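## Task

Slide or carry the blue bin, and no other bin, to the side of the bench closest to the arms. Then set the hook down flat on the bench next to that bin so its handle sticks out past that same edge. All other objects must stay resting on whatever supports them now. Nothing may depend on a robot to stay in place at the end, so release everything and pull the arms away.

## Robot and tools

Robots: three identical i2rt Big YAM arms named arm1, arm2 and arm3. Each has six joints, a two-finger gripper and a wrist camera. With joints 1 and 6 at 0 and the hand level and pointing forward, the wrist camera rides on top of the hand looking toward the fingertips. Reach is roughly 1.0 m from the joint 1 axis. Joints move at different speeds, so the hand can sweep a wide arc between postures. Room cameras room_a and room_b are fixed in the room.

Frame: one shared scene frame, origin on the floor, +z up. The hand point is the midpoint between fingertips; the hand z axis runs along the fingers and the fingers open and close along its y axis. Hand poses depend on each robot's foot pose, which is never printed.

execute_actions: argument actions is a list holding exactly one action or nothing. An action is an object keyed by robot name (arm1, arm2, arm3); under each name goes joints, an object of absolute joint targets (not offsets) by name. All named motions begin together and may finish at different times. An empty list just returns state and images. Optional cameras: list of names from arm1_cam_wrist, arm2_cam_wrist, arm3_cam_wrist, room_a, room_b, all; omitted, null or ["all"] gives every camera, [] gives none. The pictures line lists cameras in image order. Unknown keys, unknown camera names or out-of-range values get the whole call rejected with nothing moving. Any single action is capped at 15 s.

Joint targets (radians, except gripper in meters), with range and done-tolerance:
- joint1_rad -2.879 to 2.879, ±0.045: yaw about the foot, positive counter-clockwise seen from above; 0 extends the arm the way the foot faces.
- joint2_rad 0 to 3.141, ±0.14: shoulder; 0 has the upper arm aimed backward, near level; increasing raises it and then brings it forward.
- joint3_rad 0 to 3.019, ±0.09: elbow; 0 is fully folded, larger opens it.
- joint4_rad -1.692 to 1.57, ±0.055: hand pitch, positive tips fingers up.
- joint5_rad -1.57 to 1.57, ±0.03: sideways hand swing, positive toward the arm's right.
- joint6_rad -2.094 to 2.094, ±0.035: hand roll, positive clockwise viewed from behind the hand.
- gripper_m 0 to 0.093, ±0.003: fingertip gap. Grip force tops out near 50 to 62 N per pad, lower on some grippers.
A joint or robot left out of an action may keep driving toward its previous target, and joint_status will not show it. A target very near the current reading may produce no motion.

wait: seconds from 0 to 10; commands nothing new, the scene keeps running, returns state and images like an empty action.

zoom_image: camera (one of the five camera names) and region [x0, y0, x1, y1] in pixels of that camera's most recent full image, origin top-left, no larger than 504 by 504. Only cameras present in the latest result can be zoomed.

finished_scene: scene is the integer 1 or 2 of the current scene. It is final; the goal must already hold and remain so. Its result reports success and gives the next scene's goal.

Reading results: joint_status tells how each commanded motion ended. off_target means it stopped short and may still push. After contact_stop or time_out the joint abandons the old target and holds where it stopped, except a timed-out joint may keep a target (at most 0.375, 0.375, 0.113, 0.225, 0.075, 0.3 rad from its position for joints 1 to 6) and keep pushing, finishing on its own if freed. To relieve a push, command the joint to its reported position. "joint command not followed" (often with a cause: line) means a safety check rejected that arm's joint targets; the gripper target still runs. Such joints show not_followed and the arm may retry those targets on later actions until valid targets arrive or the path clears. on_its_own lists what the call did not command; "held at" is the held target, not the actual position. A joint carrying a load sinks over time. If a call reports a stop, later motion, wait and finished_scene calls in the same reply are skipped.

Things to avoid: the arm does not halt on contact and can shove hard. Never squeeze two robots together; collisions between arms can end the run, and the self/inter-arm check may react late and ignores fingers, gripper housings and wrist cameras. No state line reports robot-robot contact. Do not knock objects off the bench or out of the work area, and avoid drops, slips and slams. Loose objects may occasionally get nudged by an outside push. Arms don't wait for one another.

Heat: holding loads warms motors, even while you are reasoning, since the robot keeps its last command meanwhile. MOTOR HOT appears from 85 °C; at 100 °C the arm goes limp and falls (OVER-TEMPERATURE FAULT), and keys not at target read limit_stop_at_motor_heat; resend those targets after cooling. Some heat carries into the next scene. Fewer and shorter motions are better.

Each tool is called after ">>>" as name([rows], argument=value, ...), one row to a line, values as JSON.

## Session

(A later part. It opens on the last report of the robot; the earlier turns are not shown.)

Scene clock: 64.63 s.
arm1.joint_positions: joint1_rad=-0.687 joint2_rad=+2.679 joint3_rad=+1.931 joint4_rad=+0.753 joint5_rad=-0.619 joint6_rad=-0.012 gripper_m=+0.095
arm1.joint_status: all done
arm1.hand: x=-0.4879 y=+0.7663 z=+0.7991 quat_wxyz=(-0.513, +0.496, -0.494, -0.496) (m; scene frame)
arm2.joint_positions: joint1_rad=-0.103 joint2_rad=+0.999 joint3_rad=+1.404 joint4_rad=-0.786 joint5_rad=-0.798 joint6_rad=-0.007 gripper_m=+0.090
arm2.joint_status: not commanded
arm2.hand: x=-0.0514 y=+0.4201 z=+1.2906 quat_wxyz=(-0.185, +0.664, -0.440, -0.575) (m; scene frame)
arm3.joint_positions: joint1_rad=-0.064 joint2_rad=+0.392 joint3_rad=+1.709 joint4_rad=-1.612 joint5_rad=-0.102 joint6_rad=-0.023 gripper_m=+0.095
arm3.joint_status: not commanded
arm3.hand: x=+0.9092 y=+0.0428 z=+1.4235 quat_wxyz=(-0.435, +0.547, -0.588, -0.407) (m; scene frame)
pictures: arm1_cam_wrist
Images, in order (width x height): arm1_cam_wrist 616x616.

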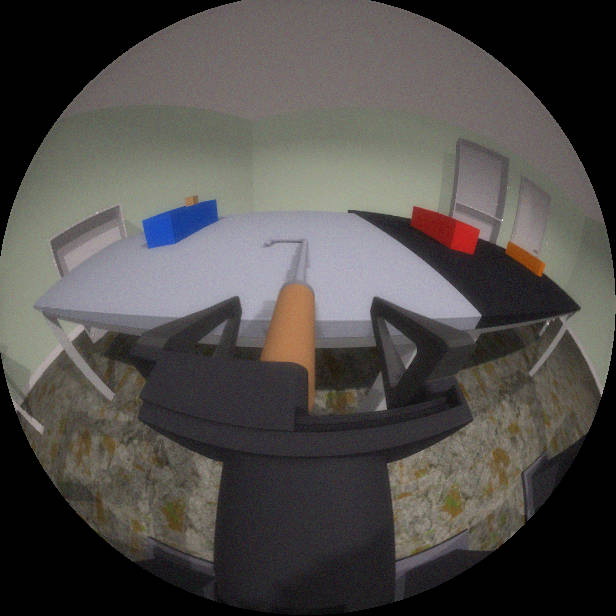

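>>> execute_actions([
  {"arm1":{"joints":{"joint2_rad":2.71,"joint4_rad":0.72,"gripper_m":0.06}}},
], cameras=[])

>>> execute_actions([
  {"arm1":{"joints":{"gripper_m":0}}},
], cameras=["arm1_cam_wrist"])

Scene clock: 67.13 s.
arm1.joint_positions: joint1_rad=-0.688 joint2_rad=+2.684 joint3_rad=+1.931 joint4_rad=+0.737 joint5_rad=-0.620 joint6_rad=-0.012 gripper_m=+0.060
arm1.joint_status: all done
arm1.hand: x=-0.4882 y=+0.7657 z=+0.7921 quat_wxyz=(-0.506, +0.498, -0.501, -0.496) (m; scene frame)
arm2.joint_positions: joint1_rad=-0.103 joint2_rad=+0.999 joint3_rad=+1.404 joint4_rad=-0.786 joint5_rad=-0.798 joint6_rad=-0.007 gripper_m=+0.090
arm2.joint_status: not commanded
arm2.hand: x=-0.0514 y=+0.4201 z=+1.2906 quat_wxyz=(-0.185, +0.664, -0.440, -0.575) (m; scene frame)
arm3.joint_positions: joint1_rad=-0.064 joint2_rad=+0.392 joint3_rad=+1.709 joint4_rad=-1.612 joint5_rad=-0.102 joint6_rad=-0.023 gripper_m=+0.095
arm3.joint_status: not commanded
arm3.hand: x=+0.9092 y=+0.0428 z=+1.4235 quat_wxyz=(-0.435, +0.547, -0.588, -0.407) (m; scene frame)
pictures: none
No camera images: the call's "cameras" was empty. Leave "cameras" out to get every camera's image.

Scene clock: 67.77 s.
arm1.joint_positions: joint1_rad=-0.688 joint2_rad=+2.684 joint3_rad=+1.931 joint4_rad=+0.737 joint5_rad=-0.622 joint6_rad=-0.011 gripper_m=+0.031
arm1.joint_status: gripper_m off_target (ended at +0.031, target +0.000)
arm1.hand: x=-0.4886 y=+0.7656 z=+0.7915 quat_wxyz=(-0.505, +0.498, -0.501, -0.496) (m; scene frame)
arm2.joint_positions: joint1_rad=-0.103 joint2_rad=+0.999 joint3_rad=+1.404 joint4_rad=-0.786 joint5_rad=-0.798 joint6_rad=-0.007 gripper_m=+0.090
arm2.joint_status: not commanded
arm2.hand: x=-0.0514 y=+0.4201 z=+1.2906 quat_wxyz=(-0.185, +0.664, -0.440, -0.575) (m; scene frame)
arm3.joint_positions: joint1_rad=-0.064 joint2_rad=+0.392 joint3_rad=+1.709 joint4_rad=-1.612 joint5_rad=-0.102 joint6_rad=-0.023 gripper_m=+0.095
arm3.joint_status: not commanded
arm3.hand: x=+0.9092 y=+0.0428 z=+1.4235 quat_wxyz=(-0.435, +0.547, -0.588, -0.407) (m; scene frame)
pictures: arm1_cam_wrist
Images, in order (width x height): arm1_cam_wrist 616x616.

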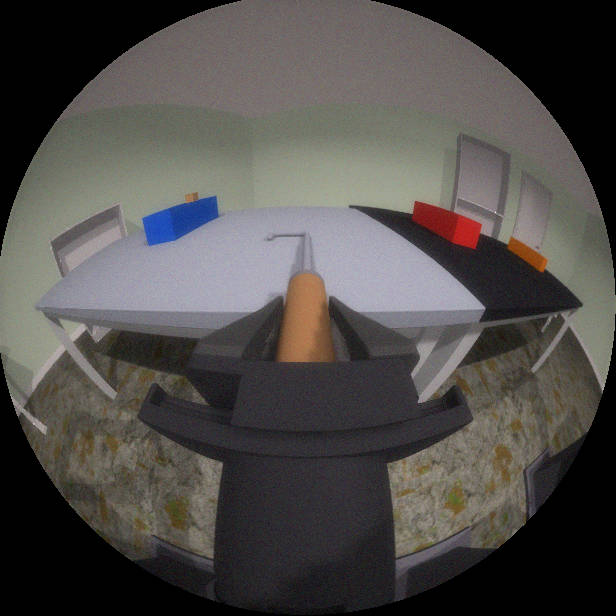

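>>> execute_actions([
  {"arm1":{"joints":{"joint2_rad":2.4}}},
], cameras=[])

>>> execute_actions([
  {"arm1":{"joints":{"joint1_rad":-0.09,"joint2_rad":2.3,"joint3_rad":1.75,"joint4_rad":0.62,"joint5_rad":0,"joint6_rad":-1.57}}},
], cameras=["arm1_cam_wrist","room_a","room_b"])

Scene clock: 75.03 s.
arm1.joint_positions: joint1_rad=-0.688 joint2_rad=+2.442 joint3_rad=+1.902 joint4_rad=+0.709 joint5_rad=-0.622 joint6_rad=-0.011 gripper_m=+0.031
arm1.joint_status: all done
arm1.hand: x=-0.4835 y=+0.7706 z=+0.9816 quat_wxyz=(-0.568, +0.485, -0.435, -0.504) (m; scene frame)
arm2.joint_positions: joint1_rad=-0.103 joint2_rad=+0.999 joint3_rad=+1.404 joint4_rad=-0.786 joint5_rad=-0.798 joint6_rad=-0.007 gripper_m=+0.090
arm2.joint_status: not commanded
arm2.hand: x=-0.0514 y=+0.4201 z=+1.2906 quat_wxyz=(-0.185, +0.664, -0.440, -0.575) (m; scene frame)
arm3.joint_positions: joint1_rad=-0.064 joint2_rad=+0.392 joint3_rad=+1.709 joint4_rad=-1.612 joint5_rad=-0.102 joint6_rad=-0.023 gripper_m=+0.095
arm3.joint_status: not commanded
arm3.hand: x=+0.9092 y=+0.0428 z=+1.4235 quat_wxyz=(-0.435, +0.547, -0.588, -0.407) (m; scene frame)
pictures: none
No camera images: the call's "cameras" was empty. Leave "cameras" out to get every camera's image.

Scene clock: 78.50 s.
arm1.joint_positions: joint1_rad=-0.089 joint2_rad=+2.358 joint3_rad=+1.730 joint4_rad=+0.610 joint5_rad=+0.000 joint6_rad=-1.520 gripper_m=+0.031
arm1.joint_status: joint6_rad time_out (moved -1.509 of -1.559); the others done
arm1.on_its_own: joint6_rad reads -1.520 and still pushes toward -1.570 since a time_out
arm1.hand: x=-0.9011 y=+0.8848 z=+0.9407 quat_wxyz=(-0.706, +0.708, -0.029, -0.005) (m; scene frame)
arm2.joint_positions: joint1_rad=-0.103 joint2_rad=+0.999 joint3_rad=+1.404 joint4_rad=-0.786 joint5_rad=-0.798 joint6_rad=-0.007 gripper_m=+0.090
arm2.joint_status: not commanded
arm2.hand: x=-0.0514 y=+0.4201 z=+1.2906 quat_wxyz=(-0.185, +0.664, -0.440, -0.575) (m; scene frame)
arm3.joint_positions: joint1_rad=-0.064 joint2_rad=+0.392 joint3_rad=+1.709 joint4_rad=-1.612 joint5_rad=-0.102 joint6_rad=-0.023 gripper_m=+0.095
arm3.joint_status: not commanded
arm3.hand: x=+0.9092 y=+0.0428 z=+1.4235 quat_wxyz=(-0.435, +0.547, -0.588, -0.407) (m; scene frame)
pictures: arm1_cam_wrist, room_a, room_b
Images, in order (width x height): arm1_cam_wrist 616x616, room_a 896x504, room_b 896x504.

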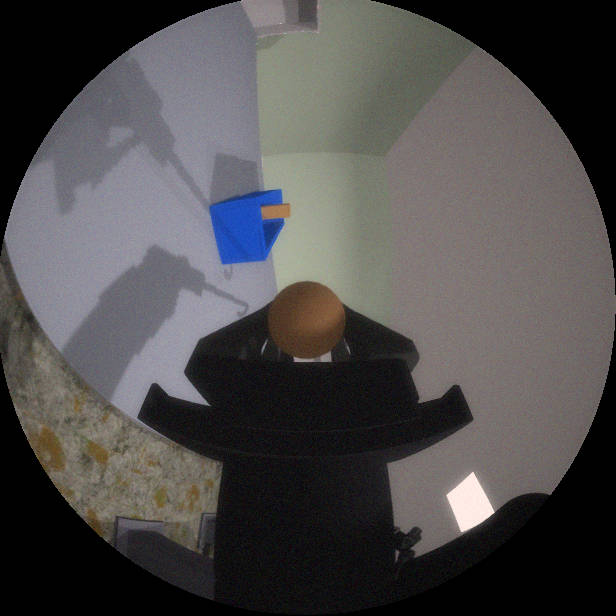

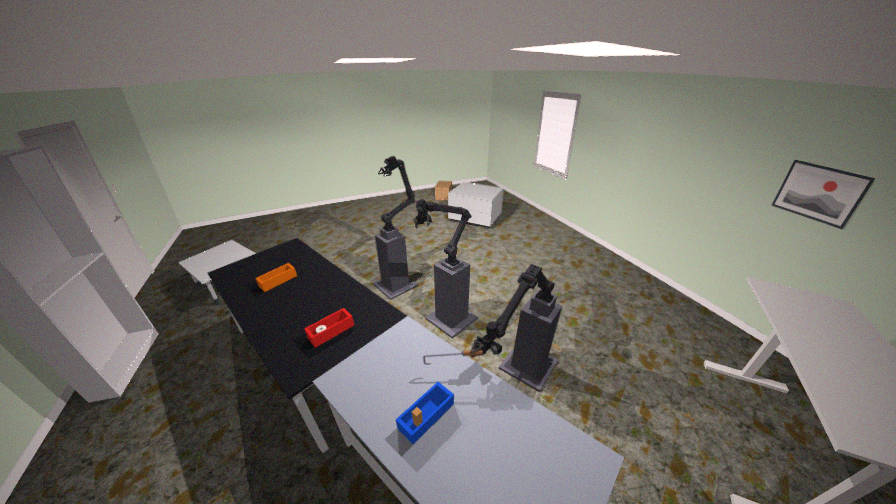

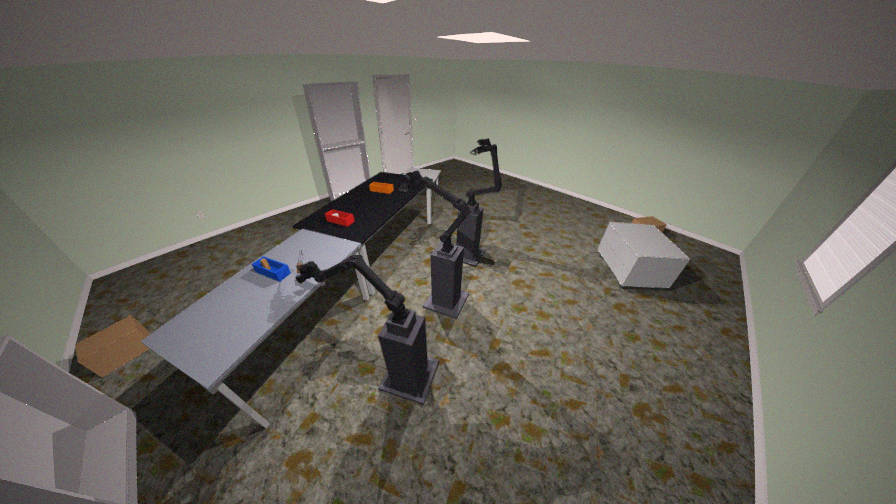

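>>> execute_actions([
  {"arm1":{"joints":{"joint1_rad":-0.255,"joint3_rad":1.93,"joint4_rad":0.53,"joint5_rad":-0.95}}},
], cameras=["arm1_cam_wrist","room_a","room_b","arm2_cam_wrist"])

Scene clock: 83.23 s.
arm1.joint_positions: joint1_rad=-0.246 joint2_rad=+2.358 joint3_rad=+1.845 joint4_rad=+0.514 joint5_rad=-0.951 joint6_rad=-1.526 gripper_m=+0.031
arm1.joint_status: all done
arm1.on_its_own: joint6_rad reads -1.526 and still pushes toward -1.570 since a time_out
arm1.hand: x=-0.9084 y=+0.8474 z=+0.9816 quat_wxyz=(-0.656, +0.658, +0.251, -0.273) (m; scene frame)
arm2.joint_positions: joint1_rad=-0.103 joint2_rad=+0.999 joint3_rad=+1.404 joint4_rad=-0.786 joint5_rad=-0.798 joint6_rad=-0.007 gripper_m=+0.090
arm2.joint_status: not commanded
arm2.hand: x=-0.0514 y=+0.4201 z=+1.2906 quat_wxyz=(-0.185, +0.664, -0.440, -0.575) (m; scene frame)
arm3.joint_positions: joint1_rad=-0.064 joint2_rad=+0.392 joint3_rad=+1.709 joint4_rad=-1.612 joint5_rad=-0.102 joint6_rad=-0.023 gripper_m=+0.095
arm3.joint_status: not commanded
arm3.hand: x=+0.9092 y=+0.0428 z=+1.4235 quat_wxyz=(-0.435, +0.547, -0.588, -0.407) (m; scene frame)
pictures: arm1_cam_wrist, arm2_cam_wrist, room_a, room_b
Images, in order (width x height): arm1_cam_wrist 616x616, arm2_cam_wrist 616x616, room_a 896x504, room_b 896x504.

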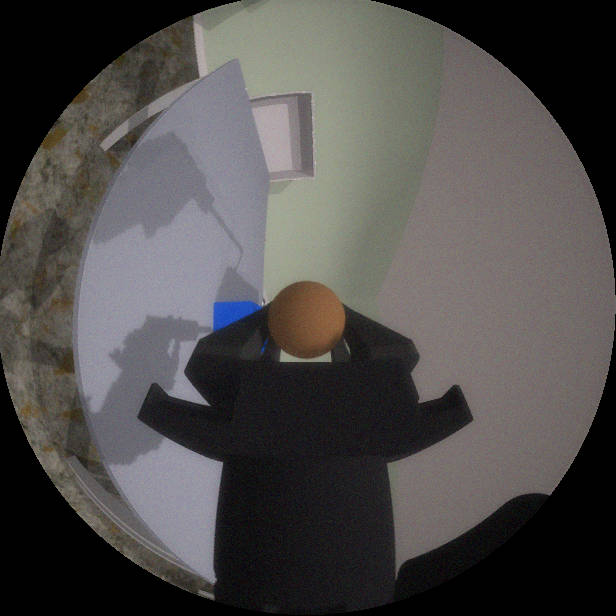

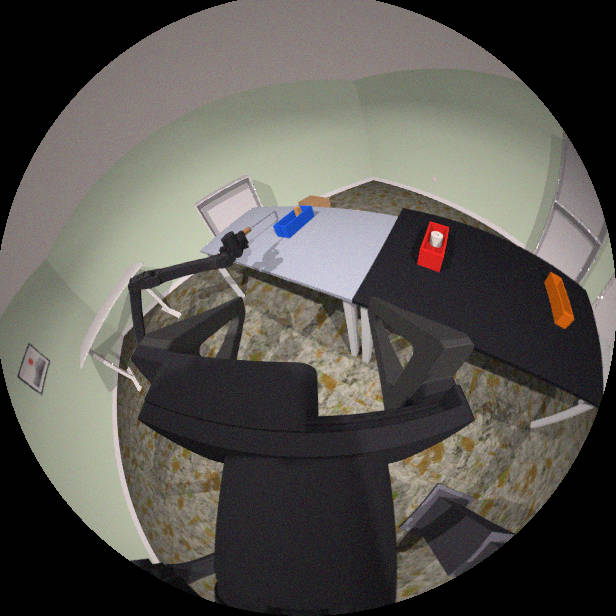

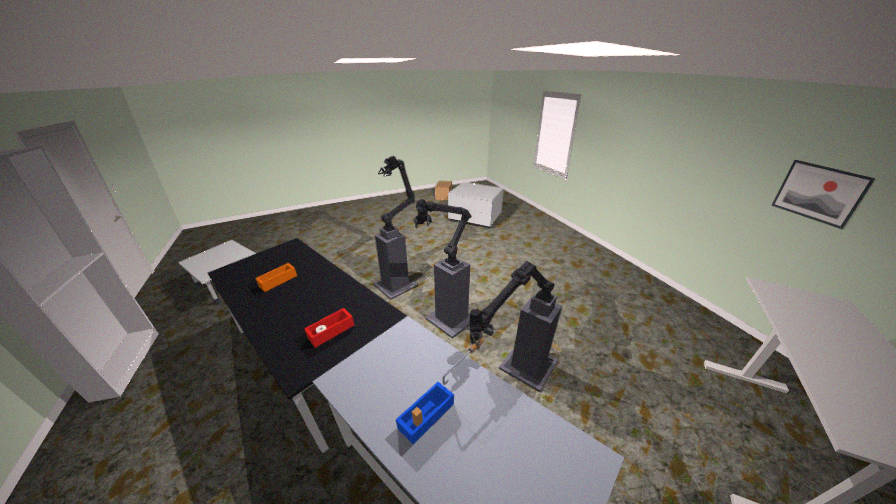

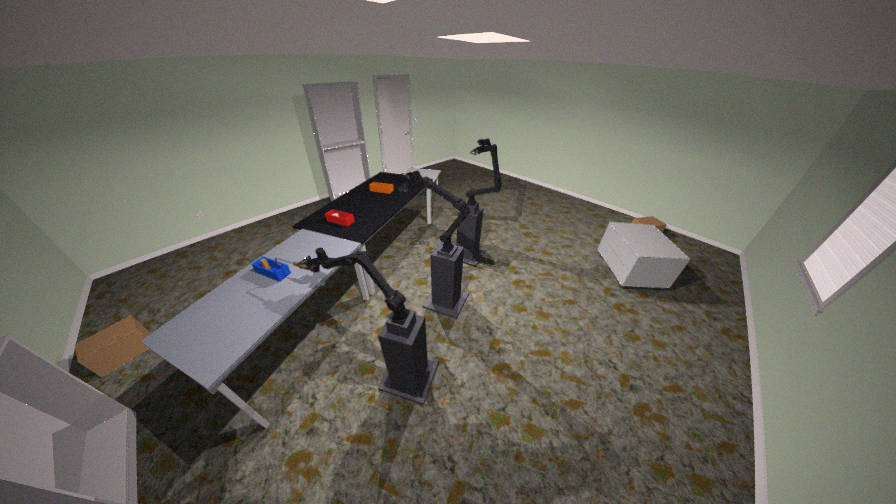

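>>> execute_actions([
  {"arm1":{"joints":{"joint2_rad":2.5,"joint3_rad":2.19,"joint4_rad":0.44}}},
], cameras=["room_a","room_b"])

>>> zoom_image(camera="room_a", region=[380,320,520,450])

>>> zoom_image(camera="room_b", region=[230,230,350,310])

Scene clock: 88.57 s.
arm1.joint_positions: joint1_rad=-0.246 joint2_rad=+2.538 joint3_rad=+2.079 joint4_rad=+0.432 joint5_rad=-0.949 joint6_rad=-1.527 gripper_m=+0.031
arm1.joint_status: joint3_rad time_out (moved +0.234 of +0.345); the others done
arm1.on_its_own: joint3_rad reads +2.079 and still pushes toward +2.190 since a time_out; joint6_rad reads -1.527 and still pushes toward -1.570 since a time_out
arm1.hand: x=-0.8997 y=+0.8913 z=+0.9352 quat_wxyz=(-0.647, +0.666, +0.245, -0.278) (m; scene frame)
arm2.joint_positions: joint1_rad=-0.103 joint2_rad=+0.999 joint3_rad=+1.404 joint4_rad=-0.786 joint5_rad=-0.798 joint6_rad=-0.007 gripper_m=+0.090
arm2.joint_status: not commanded
arm2.hand: x=-0.0514 y=+0.4201 z=+1.2906 quat_wxyz=(-0.185, +0.664, -0.440, -0.575) (m; scene frame)
arm3.joint_positions: joint1_rad=-0.064 joint2_rad=+0.392 joint3_rad=+1.709 joint4_rad=-1.612 joint5_rad=-0.102 joint6_rad=-0.023 gripper_m=+0.095
arm3.joint_status: not commanded
arm3.hand: x=+0.9092 y=+0.0428 z=+1.4235 quat_wxyz=(-0.435, +0.547, -0.588, -0.407) (m; scene frame)
pictures: room_a, room_b
Images, in order (width x height): room_a 896x504, room_b 896x504.

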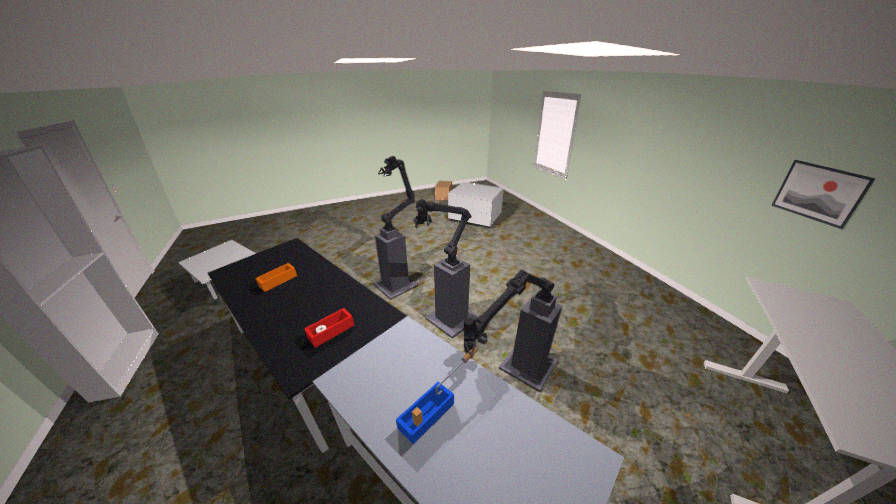

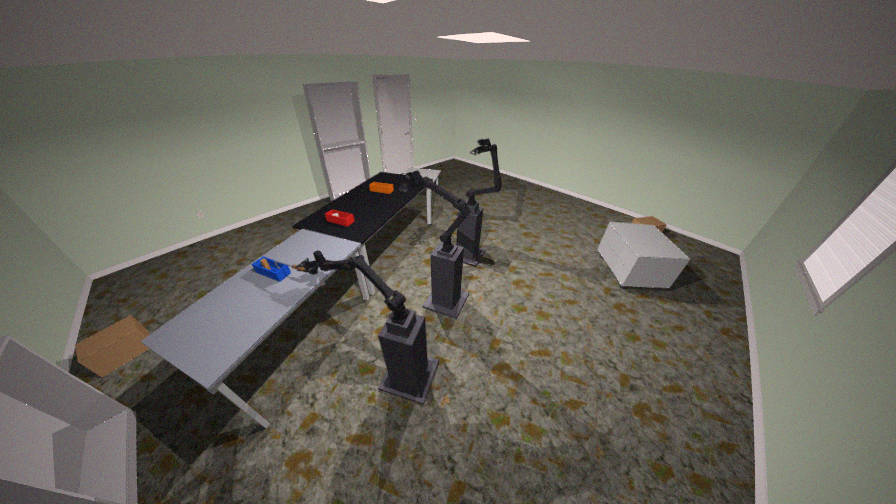

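Region (380, 320, 520, 450) of room_a's 896x504 image, scaled by 3.600, with more detail than that image has; it fills the top 468 rows of this view, and the rest is white.

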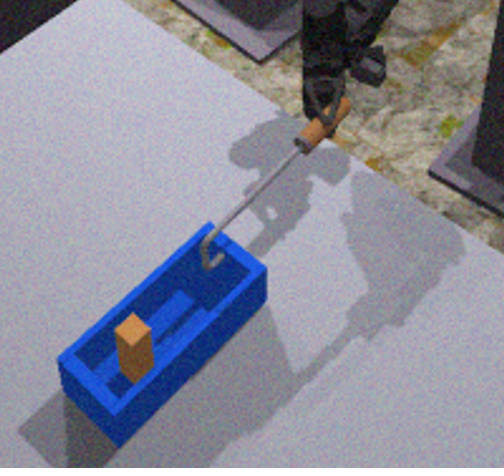

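Region (230, 230, 350, 310) of room_b's 896x504 image, scaled by 4.200, with more detail than that image has.

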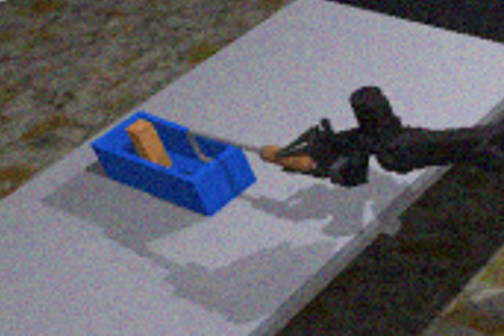

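>>> execute_actions([
  {"arm1":{"joints":{"joint4_rad":0.32}}},
], cameras=[])

>>> execute_actions([
  {"arm1":{"joints":{"joint2_rad":2.35,"joint3_rad":1.83,"joint4_rad":0.47}}},
], cameras=[])

>>> execute_actions([
  {"arm1":{"joints":{"joint2_rad":2.23,"joint3_rad":1.59,"joint4_rad":0.59}}},
], cameras=["room_a"])

>>> zoom_image(camera="room_a", region=[380,320,520,450])

Scene clock: 93.83 s.
arm1.joint_positions: joint1_rad=-0.246 joint2_rad=+2.538 joint3_rad=+2.085 joint4_rad=+0.318 joint5_rad=-0.948 joint6_rad=-1.530 gripper_m=+0.031
arm1.joint_status: all done
arm1.on_its_own: joint3_rad reads +2.085 and still pushes toward +2.190 since a time_out; joint6_rad reads -1.530 and still pushes toward -1.570 since a time_out
arm1.hand: x=-0.8996 y=+0.8910 z=+0.9182 quat_wxyz=(-0.614, +0.697, +0.224, -0.296) (m; scene frame)
arm2.joint_positions: joint1_rad=-0.103 joint2_rad=+0.999 joint3_rad=+1.404 joint4_rad=-0.786 joint5_rad=-0.798 joint6_rad=-0.007 gripper_m=+0.090
arm2.joint_status: not commanded
arm2.hand: x=-0.0514 y=+0.4201 z=+1.2906 quat_wxyz=(-0.185, +0.664, -0.440, -0.575) (m; scene frame)
arm3.joint_positions: joint1_rad=-0.064 joint2_rad=+0.392 joint3_rad=+1.709 joint4_rad=-1.612 joint5_rad=-0.102 joint6_rad=-0.023 gripper_m=+0.095
arm3.joint_status: not commanded
arm3.hand: x=+0.9092 y=+0.0428 z=+1.4235 quat_wxyz=(-0.435, +0.547, -0.588, -0.407) (m; scene frame)
pictures: none
No camera images: the call's "cameras" was empty. Leave "cameras" out to get every camera's image.

Scene clock: 94.90 s.
arm1.joint_positions: joint1_rad=-0.246 joint2_rad=+2.419 joint3_rad=+1.820 joint4_rad=+0.429 joint5_rad=-0.947 joint6_rad=-1.547 gripper_m=+0.031
arm1.joint_status: all done
arm1.hand: x=-0.9090 y=+0.8421 z=+0.9041 quat_wxyz=(-0.606, +0.704, +0.222, -0.296) (m; scene frame)
arm2.joint_positions: joint1_rad=-0.103 joint2_rad=+0.999 joint3_rad=+1.404 joint4_rad=-0.786 joint5_rad=-0.798 joint6_rad=-0.007 gripper_m=+0.090
arm2.joint_status: not commanded
arm2.hand: x=-0.0514 y=+0.4201 z=+1.2906 quat_wxyz=(-0.185, +0.664, -0.440, -0.575) (m; scene frame)
arm3.joint_positions: joint1_rad=-0.064 joint2_rad=+0.392 joint3_rad=+1.709 joint4_rad=-1.612 joint5_rad=-0.102 joint6_rad=-0.023 gripper_m=+0.095
arm3.joint_status: not commanded
arm3.hand: x=+0.9092 y=+0.0428 z=+1.4235 quat_wxyz=(-0.435, +0.547, -0.588, -0.407) (m; scene frame)
pictures: none
No camera images: the call's "cameras" was empty. Leave "cameras" out to get every camera's image.

Scene clock: 95.83 s.
arm1.joint_positions: joint1_rad=-0.246 joint2_rad=+2.306 joint3_rad=+1.587 joint4_rad=+0.547 joint5_rad=-0.946 joint6_rad=-1.547 gripper_m=+0.031
arm1.joint_status: all done
arm1.hand: x=-0.9189 y=+0.7905 z=+0.9029 quat_wxyz=(-0.605, +0.705, +0.222, -0.297) (m; scene frame)
arm2.joint_positions: joint1_rad=-0.103 joint2_rad=+0.999 joint3_rad=+1.404 joint4_rad=-0.786 joint5_rad=-0.798 joint6_rad=-0.007 gripper_m=+0.090
arm2.joint_status: not commanded
arm2.hand: x=-0.0514 y=+0.4201 z=+1.2906 quat_wxyz=(-0.185, +0.664, -0.440, -0.575) (m; scene frame)
arm3.joint_positions: joint1_rad=-0.064 joint2_rad=+0.392 joint3_rad=+1.709 joint4_rad=-1.612 joint5_rad=-0.102 joint6_rad=-0.023 gripper_m=+0.095
arm3.joint_status: not commanded
arm3.hand: x=+0.9092 y=+0.0428 z=+1.4235 quat_wxyz=(-0.435, +0.547, -0.588, -0.407) (m; scene frame)
pictures: room_a
Images, in order (width x height): room_a 896x504.

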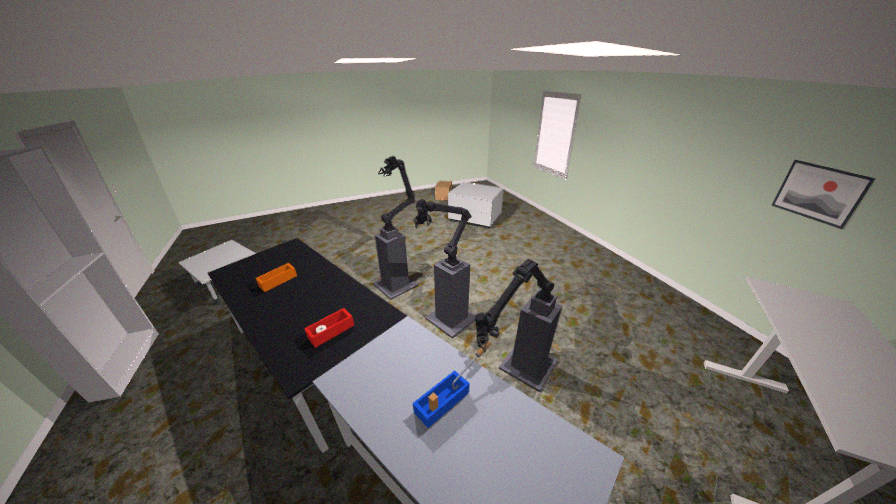

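Region (380, 320, 520, 450) of room_a's 896x504 image, scaled by 3.600, with more detail than that image has; it fills the top 468 rows of this view, and the rest is white.

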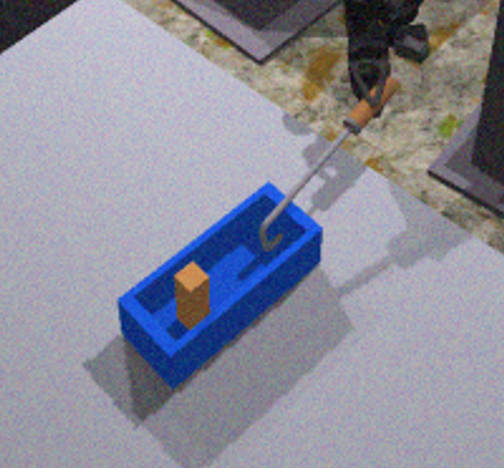

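>>> execute_actions([
  {"arm1":{"joints":{"joint2_rad":2.13,"joint3_rad":1.39,"joint4_rad":0.69}}},
], cameras=[])

>>> execute_actions([
  {"arm1":{"joints":{"joint2_rad":2.05,"joint3_rad":1.21,"joint4_rad":0.78}}},
], cameras=[])

>>> execute_actions([
  {"arm1":{"joints":{"joint2_rad":1.97,"joint3_rad":1.05,"joint4_rad":0.86}}},
], cameras=["arm1_cam_wrist","room_b","arm2_cam_wrist"])

Scene clock: 99.70 s.
arm1.joint_positions: joint1_rad=-0.246 joint2_rad=+2.204 joint3_rad=+1.385 joint4_rad=+0.643 joint5_rad=-0.946 joint6_rad=-1.547 gripper_m=+0.031
arm1.joint_status: all done
arm1.hand: x=-0.9289 y=+0.7392 z=+0.9033 quat_wxyz=(-0.604, +0.706, +0.221, -0.297) (m; scene frame)
arm2.joint_positions: joint1_rad=-0.103 joint2_rad=+0.999 joint3_rad=+1.404 joint4_rad=-0.786 joint5_rad=-0.798 joint6_rad=-0.007 gripper_m=+0.090
arm2.joint_status: not commanded
arm2.hand: x=-0.0514 y=+0.4201 z=+1.2906 quat_wxyz=(-0.185, +0.664, -0.440, -0.575) (m; scene frame)
arm3.joint_positions: joint1_rad=-0.064 joint2_rad=+0.392 joint3_rad=+1.709 joint4_rad=-1.612 joint5_rad=-0.102 joint6_rad=-0.023 gripper_m=+0.095
arm3.joint_status: not commanded
arm3.hand: x=+0.9092 y=+0.0428 z=+1.4235 quat_wxyz=(-0.435, +0.547, -0.588, -0.407) (m; scene frame)
pictures: none
No camera images: the call's "cameras" was empty. Leave "cameras" out to get every camera's image.

Scene clock: 100.53 s.
arm1.joint_positions: joint1_rad=-0.246 joint2_rad=+2.118 joint3_rad=+1.205 joint4_rad=+0.735 joint5_rad=-0.947 joint6_rad=-1.547 gripper_m=+0.031
arm1.joint_status: all done
arm1.hand: x=-0.9384 y=+0.6890 z=+0.9019 quat_wxyz=(-0.603, +0.707, +0.220, -0.298) (m; scene frame)
arm2.joint_positions: joint1_rad=-0.103 joint2_rad=+0.999 joint3_rad=+1.404 joint4_rad=-0.786 joint5_rad=-0.798 joint6_rad=-0.007 gripper_m=+0.090
arm2.joint_status: not commanded
arm2.hand: x=-0.0514 y=+0.4201 z=+1.2906 quat_wxyz=(-0.185, +0.664, -0.440, -0.575) (m; scene frame)
arm3.joint_positions: joint1_rad=-0.064 joint2_rad=+0.392 joint3_rad=+1.709 joint4_rad=-1.612 joint5_rad=-0.102 joint6_rad=-0.023 gripper_m=+0.095
arm3.joint_status: not commanded
arm3.hand: x=+0.9092 y=+0.0428 z=+1.4235 quat_wxyz=(-0.435, +0.547, -0.588, -0.407) (m; scene frame)
pictures: none
No camera images: the call's "cameras" was empty. Leave "cameras" out to get every camera's image.

Scene clock: 101.33 s.
arm1.joint_positions: joint1_rad=-0.246 joint2_rad=+2.035 joint3_rad=+1.042 joint4_rad=+0.810 joint5_rad=-0.947 joint6_rad=-1.547 gripper_m=+0.031
arm1.joint_status: all done
arm1.hand: x=-0.9480 y=+0.6399 z=+0.9028 quat_wxyz=(-0.601, +0.708, +0.219, -0.299) (m; scene frame)
arm2.joint_positions: joint1_rad=-0.103 joint2_rad=+0.999 joint3_rad=+1.404 joint4_rad=-0.786 joint5_rad=-0.798 joint6_rad=-0.007 gripper_m=+0.090
arm2.joint_status: not commanded
arm2.hand: x=-0.0514 y=+0.4201 z=+1.2906 quat_wxyz=(-0.185, +0.664, -0.440, -0.575) (m; scene frame)
arm3.joint_positions: joint1_rad=-0.064 joint2_rad=+0.392 joint3_rad=+1.709 joint4_rad=-1.612 joint5_rad=-0.102 joint6_rad=-0.023 gripper_m=+0.095
arm3.joint_status: not commanded
arm3.hand: x=+0.9092 y=+0.0428 z=+1.4235 quat_wxyz=(-0.435, +0.547, -0.588, -0.407) (m; scene frame)
pictures: arm1_cam_wrist, arm2_cam_wrist, room_b
Images, in order (width x height): arm1_cam_wrist 616x616, arm2_cam_wrist 616x616, room_b 896x504.

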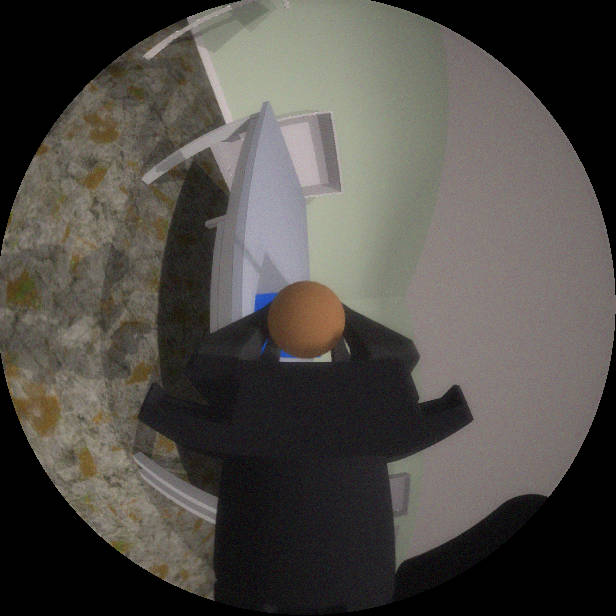

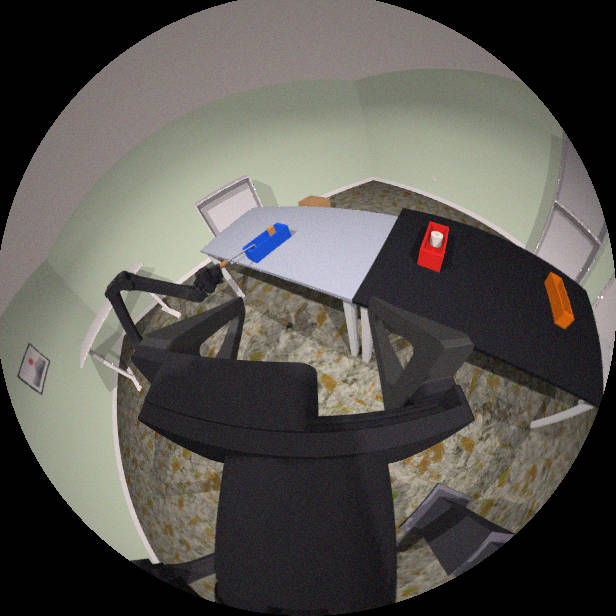

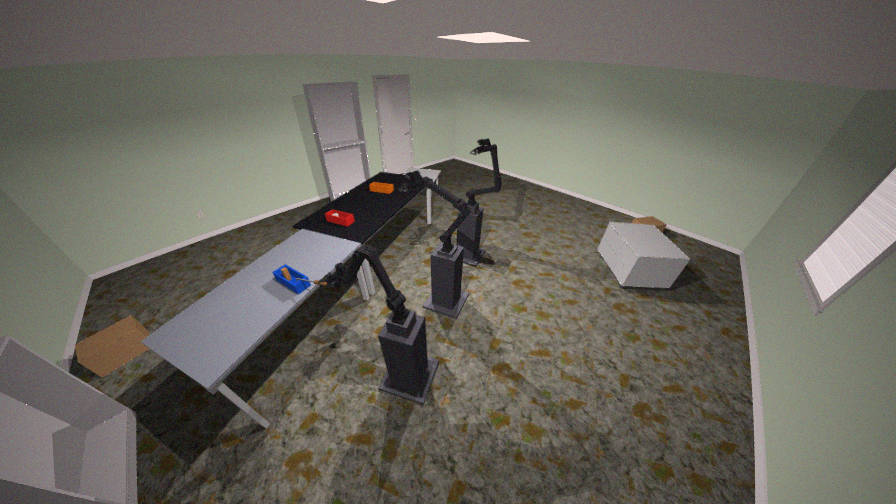

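>>> execute_actions([
  {"arm1":{"joints":{"joint2_rad":1.9,"joint3_rad":0.91,"joint4_rad":0.93}}},
], cameras=["arm1_cam_wrist","room_b"])

>>> zoom_image(camera="room_b", region=[250,240,370,320])

Scene clock: 104.43 s.
arm1.joint_positions: joint1_rad=-0.246 joint2_rad=+1.961 joint3_rad=+0.901 joint4_rad=+0.876 joint5_rad=-0.947 joint6_rad=-1.547 gripper_m=+0.031
arm1.joint_status: all done
arm1.hand: x=-0.9567 y=+0.5953 z=+0.9045 quat_wxyz=(-0.601, +0.708, +0.219, -0.299) (m; scene frame)
arm2.joint_positions: joint1_rad=-0.103 joint2_rad=+0.999 joint3_rad=+1.404 joint4_rad=-0.786 joint5_rad=-0.798 joint6_rad=-0.007 gripper_m=+0.090
arm2.joint_status: not commanded
arm2.hand: x=-0.0514 y=+0.4201 z=+1.2906 quat_wxyz=(-0.185, +0.664, -0.440, -0.575) (m; scene frame)
arm3.joint_positions: joint1_rad=-0.064 joint2_rad=+0.392 joint3_rad=+1.709 joint4_rad=-1.612 joint5_rad=-0.102 joint6_rad=-0.023 gripper_m=+0.095
arm3.joint_status: not commanded
arm3.hand: x=+0.9092 y=+0.0428 z=+1.4235 quat_wxyz=(-0.435, +0.547, -0.588, -0.407) (m; scene frame)
pictures: arm1_cam_wrist, room_b
Images, in order (width x height): arm1_cam_wrist 616x616, room_b 896x504.

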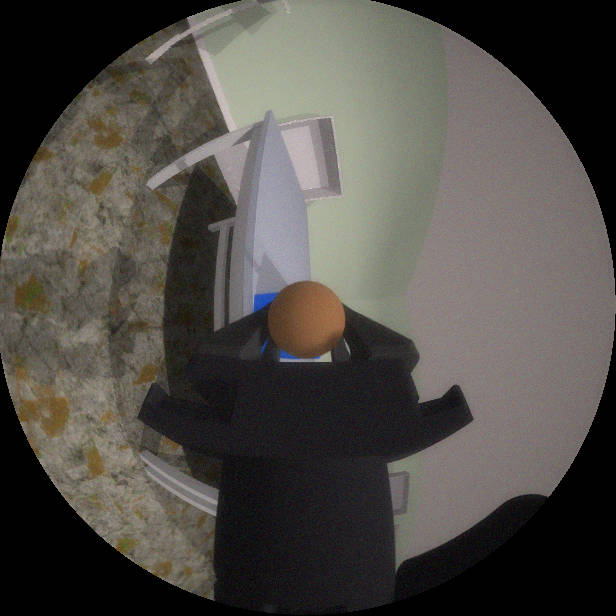

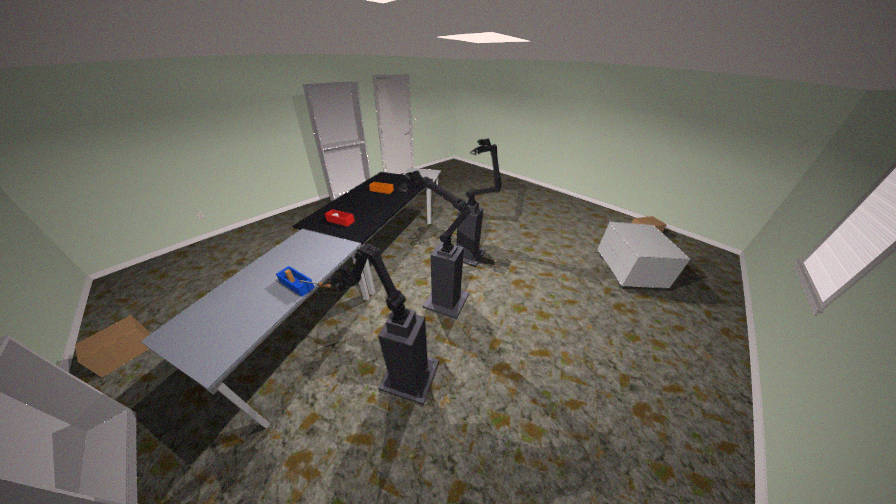

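Region (250, 240, 370, 320) of room_b's 896x504 image, scaled by 4.200, with more detail than that image has.

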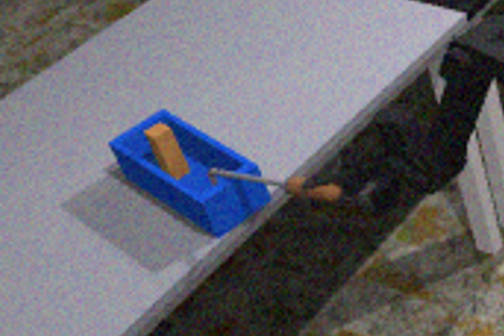

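>>> execute_actions([
  {"arm1":{"joints":{"joint3_rad":1.3}}},
], cameras=[])

>>> execute_actions([
  {"arm1":{"joints":{"joint1_rad":-0.4,"joint2_rad":2.08,"joint3_rad":1.55,"joint4_rad":1.07,"joint5_rad":-0.34,"joint6_rad":0.02}}},
], cameras=["room_a"])

>>> execute_actions([
  {"arm1":{"joints":{"joint2_rad":2.25}}},
], cameras=["room_a","arm1_cam_wrist"])

Scene clock: 110.40 s.
arm1.joint_positions: joint1_rad=-0.246 joint2_rad=+1.947 joint3_rad=+1.239 joint4_rad=+0.887 joint5_rad=-0.951 joint6_rad=-1.541 gripper_m=+0.031
arm1.joint_status: all done
arm1.hand: x=-0.9388 y=+0.6901 z=+1.0569 quat_wxyz=(-0.708, +0.601, +0.289, -0.234) (m; scene frame)
arm2.joint_positions: joint1_rad=-0.103 joint2_rad=+0.999 joint3_rad=+1.404 joint4_rad=-0.786 joint5_rad=-0.798 joint6_rad=-0.007 gripper_m=+0.090
arm2.joint_status: not commanded
arm2.hand: x=-0.0514 y=+0.4201 z=+1.2906 quat_wxyz=(-0.185, +0.664, -0.440, -0.575) (m; scene frame)
arm3.joint_positions: joint1_rad=-0.064 joint2_rad=+0.392 joint3_rad=+1.709 joint4_rad=-1.612 joint5_rad=-0.102 joint6_rad=-0.023 gripper_m=+0.095
arm3.joint_status: not commanded
arm3.hand: x=+0.9092 y=+0.0428 z=+1.4235 quat_wxyz=(-0.435, +0.547, -0.588, -0.407) (m; scene frame)
pictures: none
No camera images: the call's "cameras" was empty. Leave "cameras" out to get every camera's image.

Scene clock: 113.87 s.
arm1.joint_positions: joint1_rad=-0.404 joint2_rad=+2.109 joint3_rad=+1.448 joint4_rad=+1.010 joint5_rad=-0.343 joint6_rad=+0.006 gripper_m=+0.031
arm1.joint_status: joint3_rad time_out (moved +0.208 of +0.311); joint4_rad time_out (moved +0.123 of +0.183); the others done
arm1.on_its_own: joint3_rad reads +1.448 and still pushes toward +1.550 since a time_out; joint4_rad reads +1.010 and still pushes toward +1.070 since a time_out
arm1.hand: x=-0.7132 y=+0.7589 z=+1.0849 quat_wxyz=(-0.608, +0.434, -0.380, -0.546) (m; scene frame)
arm2.joint_positions: joint1_rad=-0.103 joint2_rad=+0.999 joint3_rad=+1.404 joint4_rad=-0.786 joint5_rad=-0.798 joint6_rad=-0.007 gripper_m=+0.090
arm2.joint_status: not commanded
arm2.hand: x=-0.0514 y=+0.4201 z=+1.2906 quat_wxyz=(-0.185, +0.664, -0.440, -0.575) (m; scene frame)
arm3.joint_positions: joint1_rad=-0.064 joint2_rad=+0.392 joint3_rad=+1.709 joint4_rad=-1.612 joint5_rad=-0.102 joint6_rad=-0.023 gripper_m=+0.095
arm3.joint_status: not commanded
arm3.hand: x=+0.9092 y=+0.0428 z=+1.4235 quat_wxyz=(-0.435, +0.547, -0.588, -0.407) (m; scene frame)
pictures: room_a
Images, in order (width x height): room_a 896x504.

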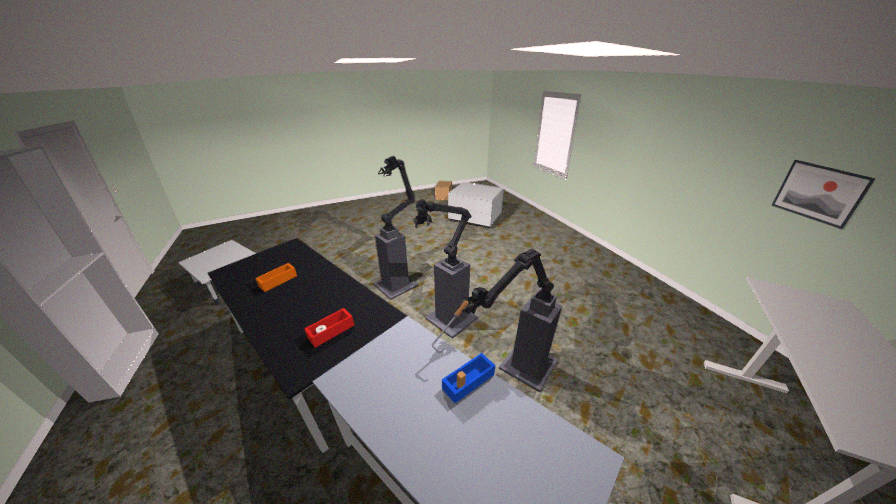

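not run: a stop came earlier in this reply.

>>> execute_actions([
  {"arm1":{"joints":{"joint2_rad":2.3}}},
], cameras=[])

>>> execute_actions([
  {"arm1":{"joints":{"joint2_rad":2.46}}},
], cameras=["room_a","arm1_cam_wrist"])

Scene clock: 116.57 s.
arm1.joint_positions: joint1_rad=-0.404 joint2_rad=+2.352 joint3_rad=+1.490 joint4_rad=+1.037 joint5_rad=-0.339 joint6_rad=+0.015 gripper_m=+0.031
arm1.joint_status: all done
arm1.hand: x=-0.7047 y=+0.7801 z=+0.9211 quat_wxyz=(-0.557, +0.462, -0.444, -0.528) (m; scene frame)
arm2.joint_positions: joint1_rad=-0.103 joint2_rad=+0.999 joint3_rad=+1.404 joint4_rad=-0.786 joint5_rad=-0.798 joint6_rad=-0.007 gripper_m=+0.090
arm2.joint_status: not commanded
arm2.hand: x=-0.0514 y=+0.4201 z=+1.2906 quat_wxyz=(-0.185, +0.664, -0.440, -0.575) (m; scene frame)
arm3.joint_positions: joint1_rad=-0.064 joint2_rad=+0.392 joint3_rad=+1.709 joint4_rad=-1.612 joint5_rad=-0.102 joint6_rad=-0.023 gripper_m=+0.095
arm3.joint_status: not commanded
arm3.hand: x=+0.9092 y=+0.0428 z=+1.4235 quat_wxyz=(-0.435, +0.547, -0.588, -0.407) (m; scene frame)
pictures: none
No camera images: the call's "cameras" was empty. Leave "cameras" out to get every camera's image.

Scene clock: 117.77 s.
arm1.joint_positions: joint1_rad=-0.404 joint2_rad=+2.462 joint3_rad=+1.506 joint4_rad=+1.053 joint5_rad=-0.339 joint6_rad=+0.017 gripper_m=+0.031
arm1.joint_status: all done
arm1.hand: x=-0.7056 y=+0.7779 z=+0.8446 quat_wxyz=(-0.533, +0.475, -0.471, -0.518) (m; scene frame)
arm2.joint_positions: joint1_rad=-0.103 joint2_rad=+0.999 joint3_rad=+1.404 joint4_rad=-0.786 joint5_rad=-0.798 joint6_rad=-0.007 gripper_m=+0.090
arm2.joint_status: not commanded
arm2.hand: x=-0.0514 y=+0.4201 z=+1.2906 quat_wxyz=(-0.185, +0.664, -0.440, -0.575) (m; scene frame)
arm3.joint_positions: joint1_rad=-0.064 joint2_rad=+0.392 joint3_rad=+1.709 joint4_rad=-1.612 joint5_rad=-0.102 joint6_rad=-0.023 gripper_m=+0.095
arm3.joint_status: not commanded
arm3.hand: x=+0.9092 y=+0.0428 z=+1.4235 quat_wxyz=(-0.435, +0.547, -0.588, -0.407) (m; scene frame)
pictures: arm1_cam_wrist, room_a
Images, in order (width x height): arm1_cam_wrist 616x616, room_a 896x504.

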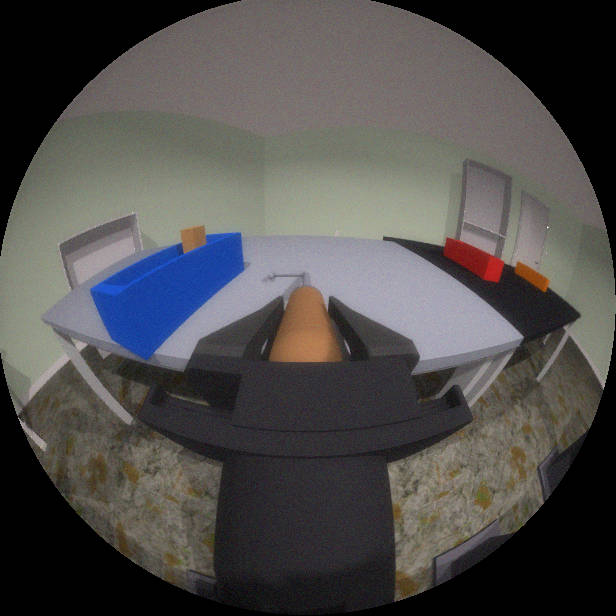

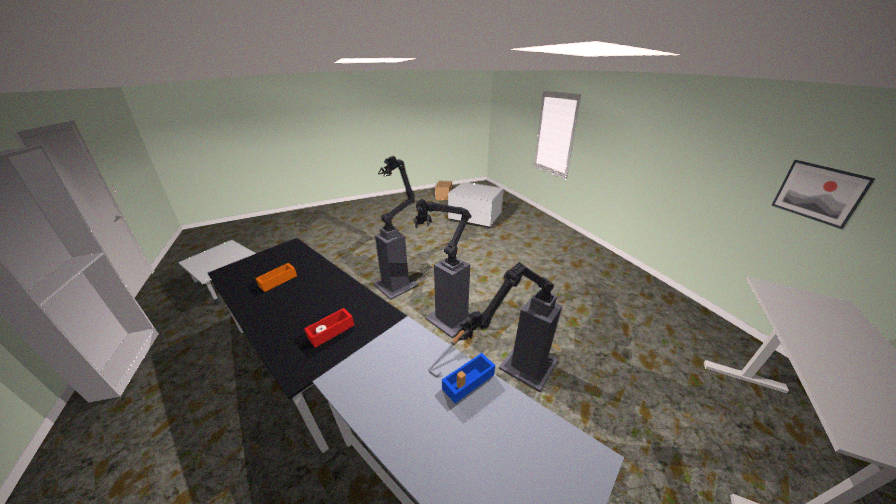

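>>> execute_actions([
  {"arm1":{"joints":{"joint2_rad":2.54}}},
], cameras=[])

>>> execute_actions([
  {"arm1":{"joints":{"gripper_m":0.09}}},
], cameras=["arm1_cam_wrist"])

>>> execute_actions([
  {"arm1":{"joints":{"joint2_rad":2.2}}},
], cameras=[])

>>> execute_actions([
  {"arm1":{"joints":{"joint2_rad":2.0,"joint3_rad":1.9,"joint4_rad":-0.7,"joint5_rad":0,"joint1_rad":-0.2}}},
], cameras=["arm1_cam_wrist"])

Scene clock: 122.03 s.
arm1.joint_positions: joint1_rad=-0.404 joint2_rad=+2.529 joint3_rad=+1.510 joint4_rad=+1.057 joint5_rad=-0.337 joint6_rad=+0.018 gripper_m=+0.031
arm1.joint_status: all done
arm1.hand: x=-0.7077 y=+0.7716 z=+0.7947 quat_wxyz=(-0.515, +0.484, -0.491, -0.509) (m; scene frame)
arm2.joint_positions: joint1_rad=-0.103 joint2_rad=+0.999 joint3_rad=+1.404 joint4_rad=-0.786 joint5_rad=-0.798 joint6_rad=-0.007 gripper_m=+0.090
arm2.joint_status: not commanded
arm2.hand: x=-0.0514 y=+0.4201 z=+1.2906 quat_wxyz=(-0.185, +0.664, -0.440, -0.575) (m; scene frame)
arm3.joint_positions: joint1_rad=-0.064 joint2_rad=+0.392 joint3_rad=+1.709 joint4_rad=-1.612 joint5_rad=-0.102 joint6_rad=-0.023 gripper_m=+0.095
arm3.joint_status: not commanded
arm3.hand: x=+0.9092 y=+0.0428 z=+1.4235 quat_wxyz=(-0.435, +0.547, -0.588, -0.407) (m; scene frame)
pictures: none
No camera images: the call's "cameras" was empty. Leave "cameras" out to get every camera's image.

Scene clock: 122.73 s.
arm1.joint_positions: joint1_rad=-0.404 joint2_rad=+2.529 joint3_rad=+1.510 joint4_rad=+1.057 joint5_rad=-0.338 joint6_rad=+0.018 gripper_m=+0.090
arm1.joint_status: all done
arm1.hand: x=-0.7079 y=+0.7716 z=+0.7947 quat_wxyz=(-0.515, +0.484, -0.491, -0.510) (m; scene frame)
arm2.joint_positions: joint1_rad=-0.103 joint2_rad=+0.999 joint3_rad=+1.404 joint4_rad=-0.786 joint5_rad=-0.798 joint6_rad=-0.007 gripper_m=+0.090
arm2.joint_status: not commanded
arm2.hand: x=-0.0514 y=+0.4201 z=+1.2906 quat_wxyz=(-0.185, +0.664, -0.440, -0.575) (m; scene frame)
arm3.joint_positions: joint1_rad=-0.064 joint2_rad=+0.392 joint3_rad=+1.709 joint4_rad=-1.612 joint5_rad=-0.102 joint6_rad=-0.023 gripper_m=+0.095
arm3.joint_status: not commanded
arm3.hand: x=+0.9092 y=+0.0428 z=+1.4235 quat_wxyz=(-0.435, +0.547, -0.588, -0.407) (m; scene frame)
pictures: arm1_cam_wrist
Images, in order (width x height): arm1_cam_wrist 616x616.

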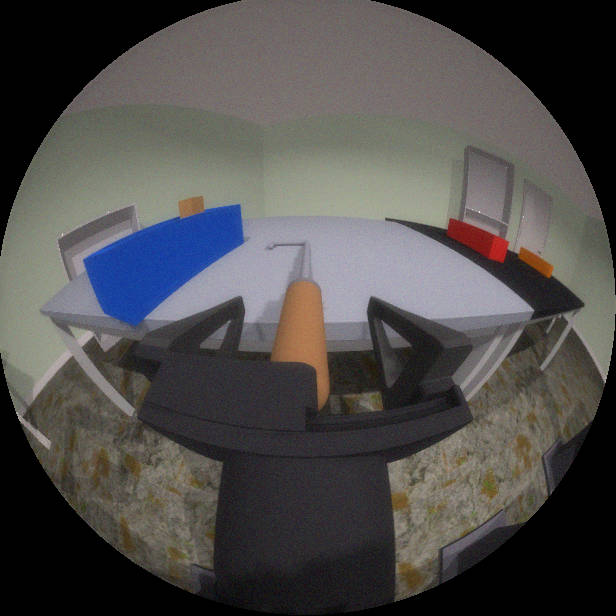

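Scene clock: 124.13 s.
arm1.joint_positions: joint1_rad=-0.404 joint2_rad=+2.186 joint3_rad=+1.529 joint4_rad=+1.058 joint5_rad=-0.339 joint6_rad=+0.018 gripper_m=+0.090
arm1.joint_status: all done
arm1.hand: x=-0.7060 y=+0.7758 z=+1.0783 quat_wxyz=(-0.619, +0.420, -0.364, -0.555) (m; scene frame)
arm2.joint_positions: joint1_rad=-0.103 joint2_rad=+0.999 joint3_rad=+1.404 joint4_rad=-0.786 joint5_rad=-0.798 joint6_rad=-0.007 gripper_m=+0.090
arm2.joint_status: not commanded
arm2.hand: x=-0.0514 y=+0.4201 z=+1.2906 quat_wxyz=(-0.185, +0.664, -0.440, -0.575) (m; scene frame)
arm3.joint_positions: joint1_rad=-0.064 joint2_rad=+0.392 joint3_rad=+1.709 joint4_rad=-1.612 joint5_rad=-0.102 joint6_rad=-0.023 gripper_m=+0.095
arm3.joint_status: not commanded
arm3.hand: x=+0.9092 y=+0.0428 z=+1.4235 quat_wxyz=(-0.435, +0.547, -0.588, -0.407) (m; scene frame)
pictures: none
No camera images: the call's "cameras" was empty. Leave "cameras" out to get every camera's image.

Scene clock: 126.07 s.
arm1.joint_positions: joint1_rad=-0.201 joint2_rad=+1.998 joint3_rad=+1.876 joint4_rad=-0.683 joint5_rad=-0.001 joint6_rad=+0.018 gripper_m=+0.090
arm1.joint_status: all done
arm1.hand: x=-0.8167 y=+0.7722 z=+1.0415 quat_wxyz=(-0.286, +0.598, -0.705, -0.251) (m; scene frame)
arm2.joint_positions: joint1_rad=-0.103 joint2_rad=+0.999 joint3_rad=+1.404 joint4_rad=-0.786 joint5_rad=-0.798 joint6_rad=-0.007 gripper_m=+0.090
arm2.joint_status: not commanded
arm2.hand: x=-0.0514 y=+0.4201 z=+1.2906 quat_wxyz=(-0.185, +0.664, -0.440, -0.575) (m; scene frame)
arm3.joint_positions: joint1_rad=-0.064 joint2_rad=+0.392 joint3_rad=+1.709 joint4_rad=-1.612 joint5_rad=-0.102 joint6_rad=-0.023 gripper_m=+0.095
arm3.joint_status: not commanded
arm3.hand: x=+0.9092 y=+0.0428 z=+1.4235 quat_wxyz=(-0.435, +0.547, -0.588, -0.407) (m; scene frame)
pictures: arm1_cam_wrist
Images, in order (width x height): arm1_cam_wrist 616x616.

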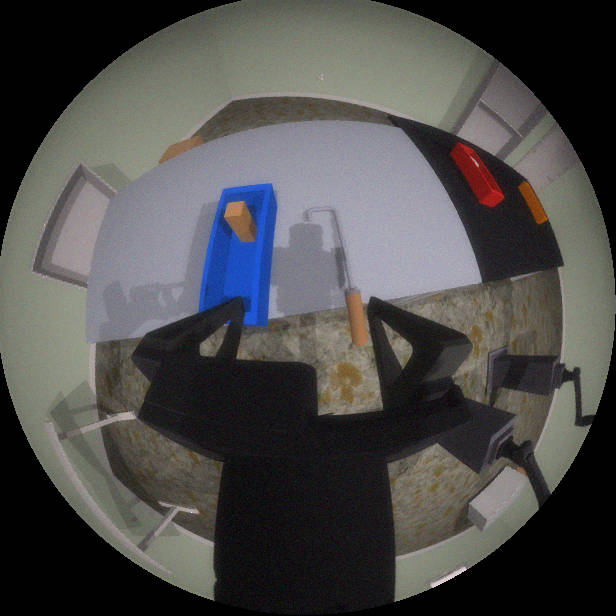

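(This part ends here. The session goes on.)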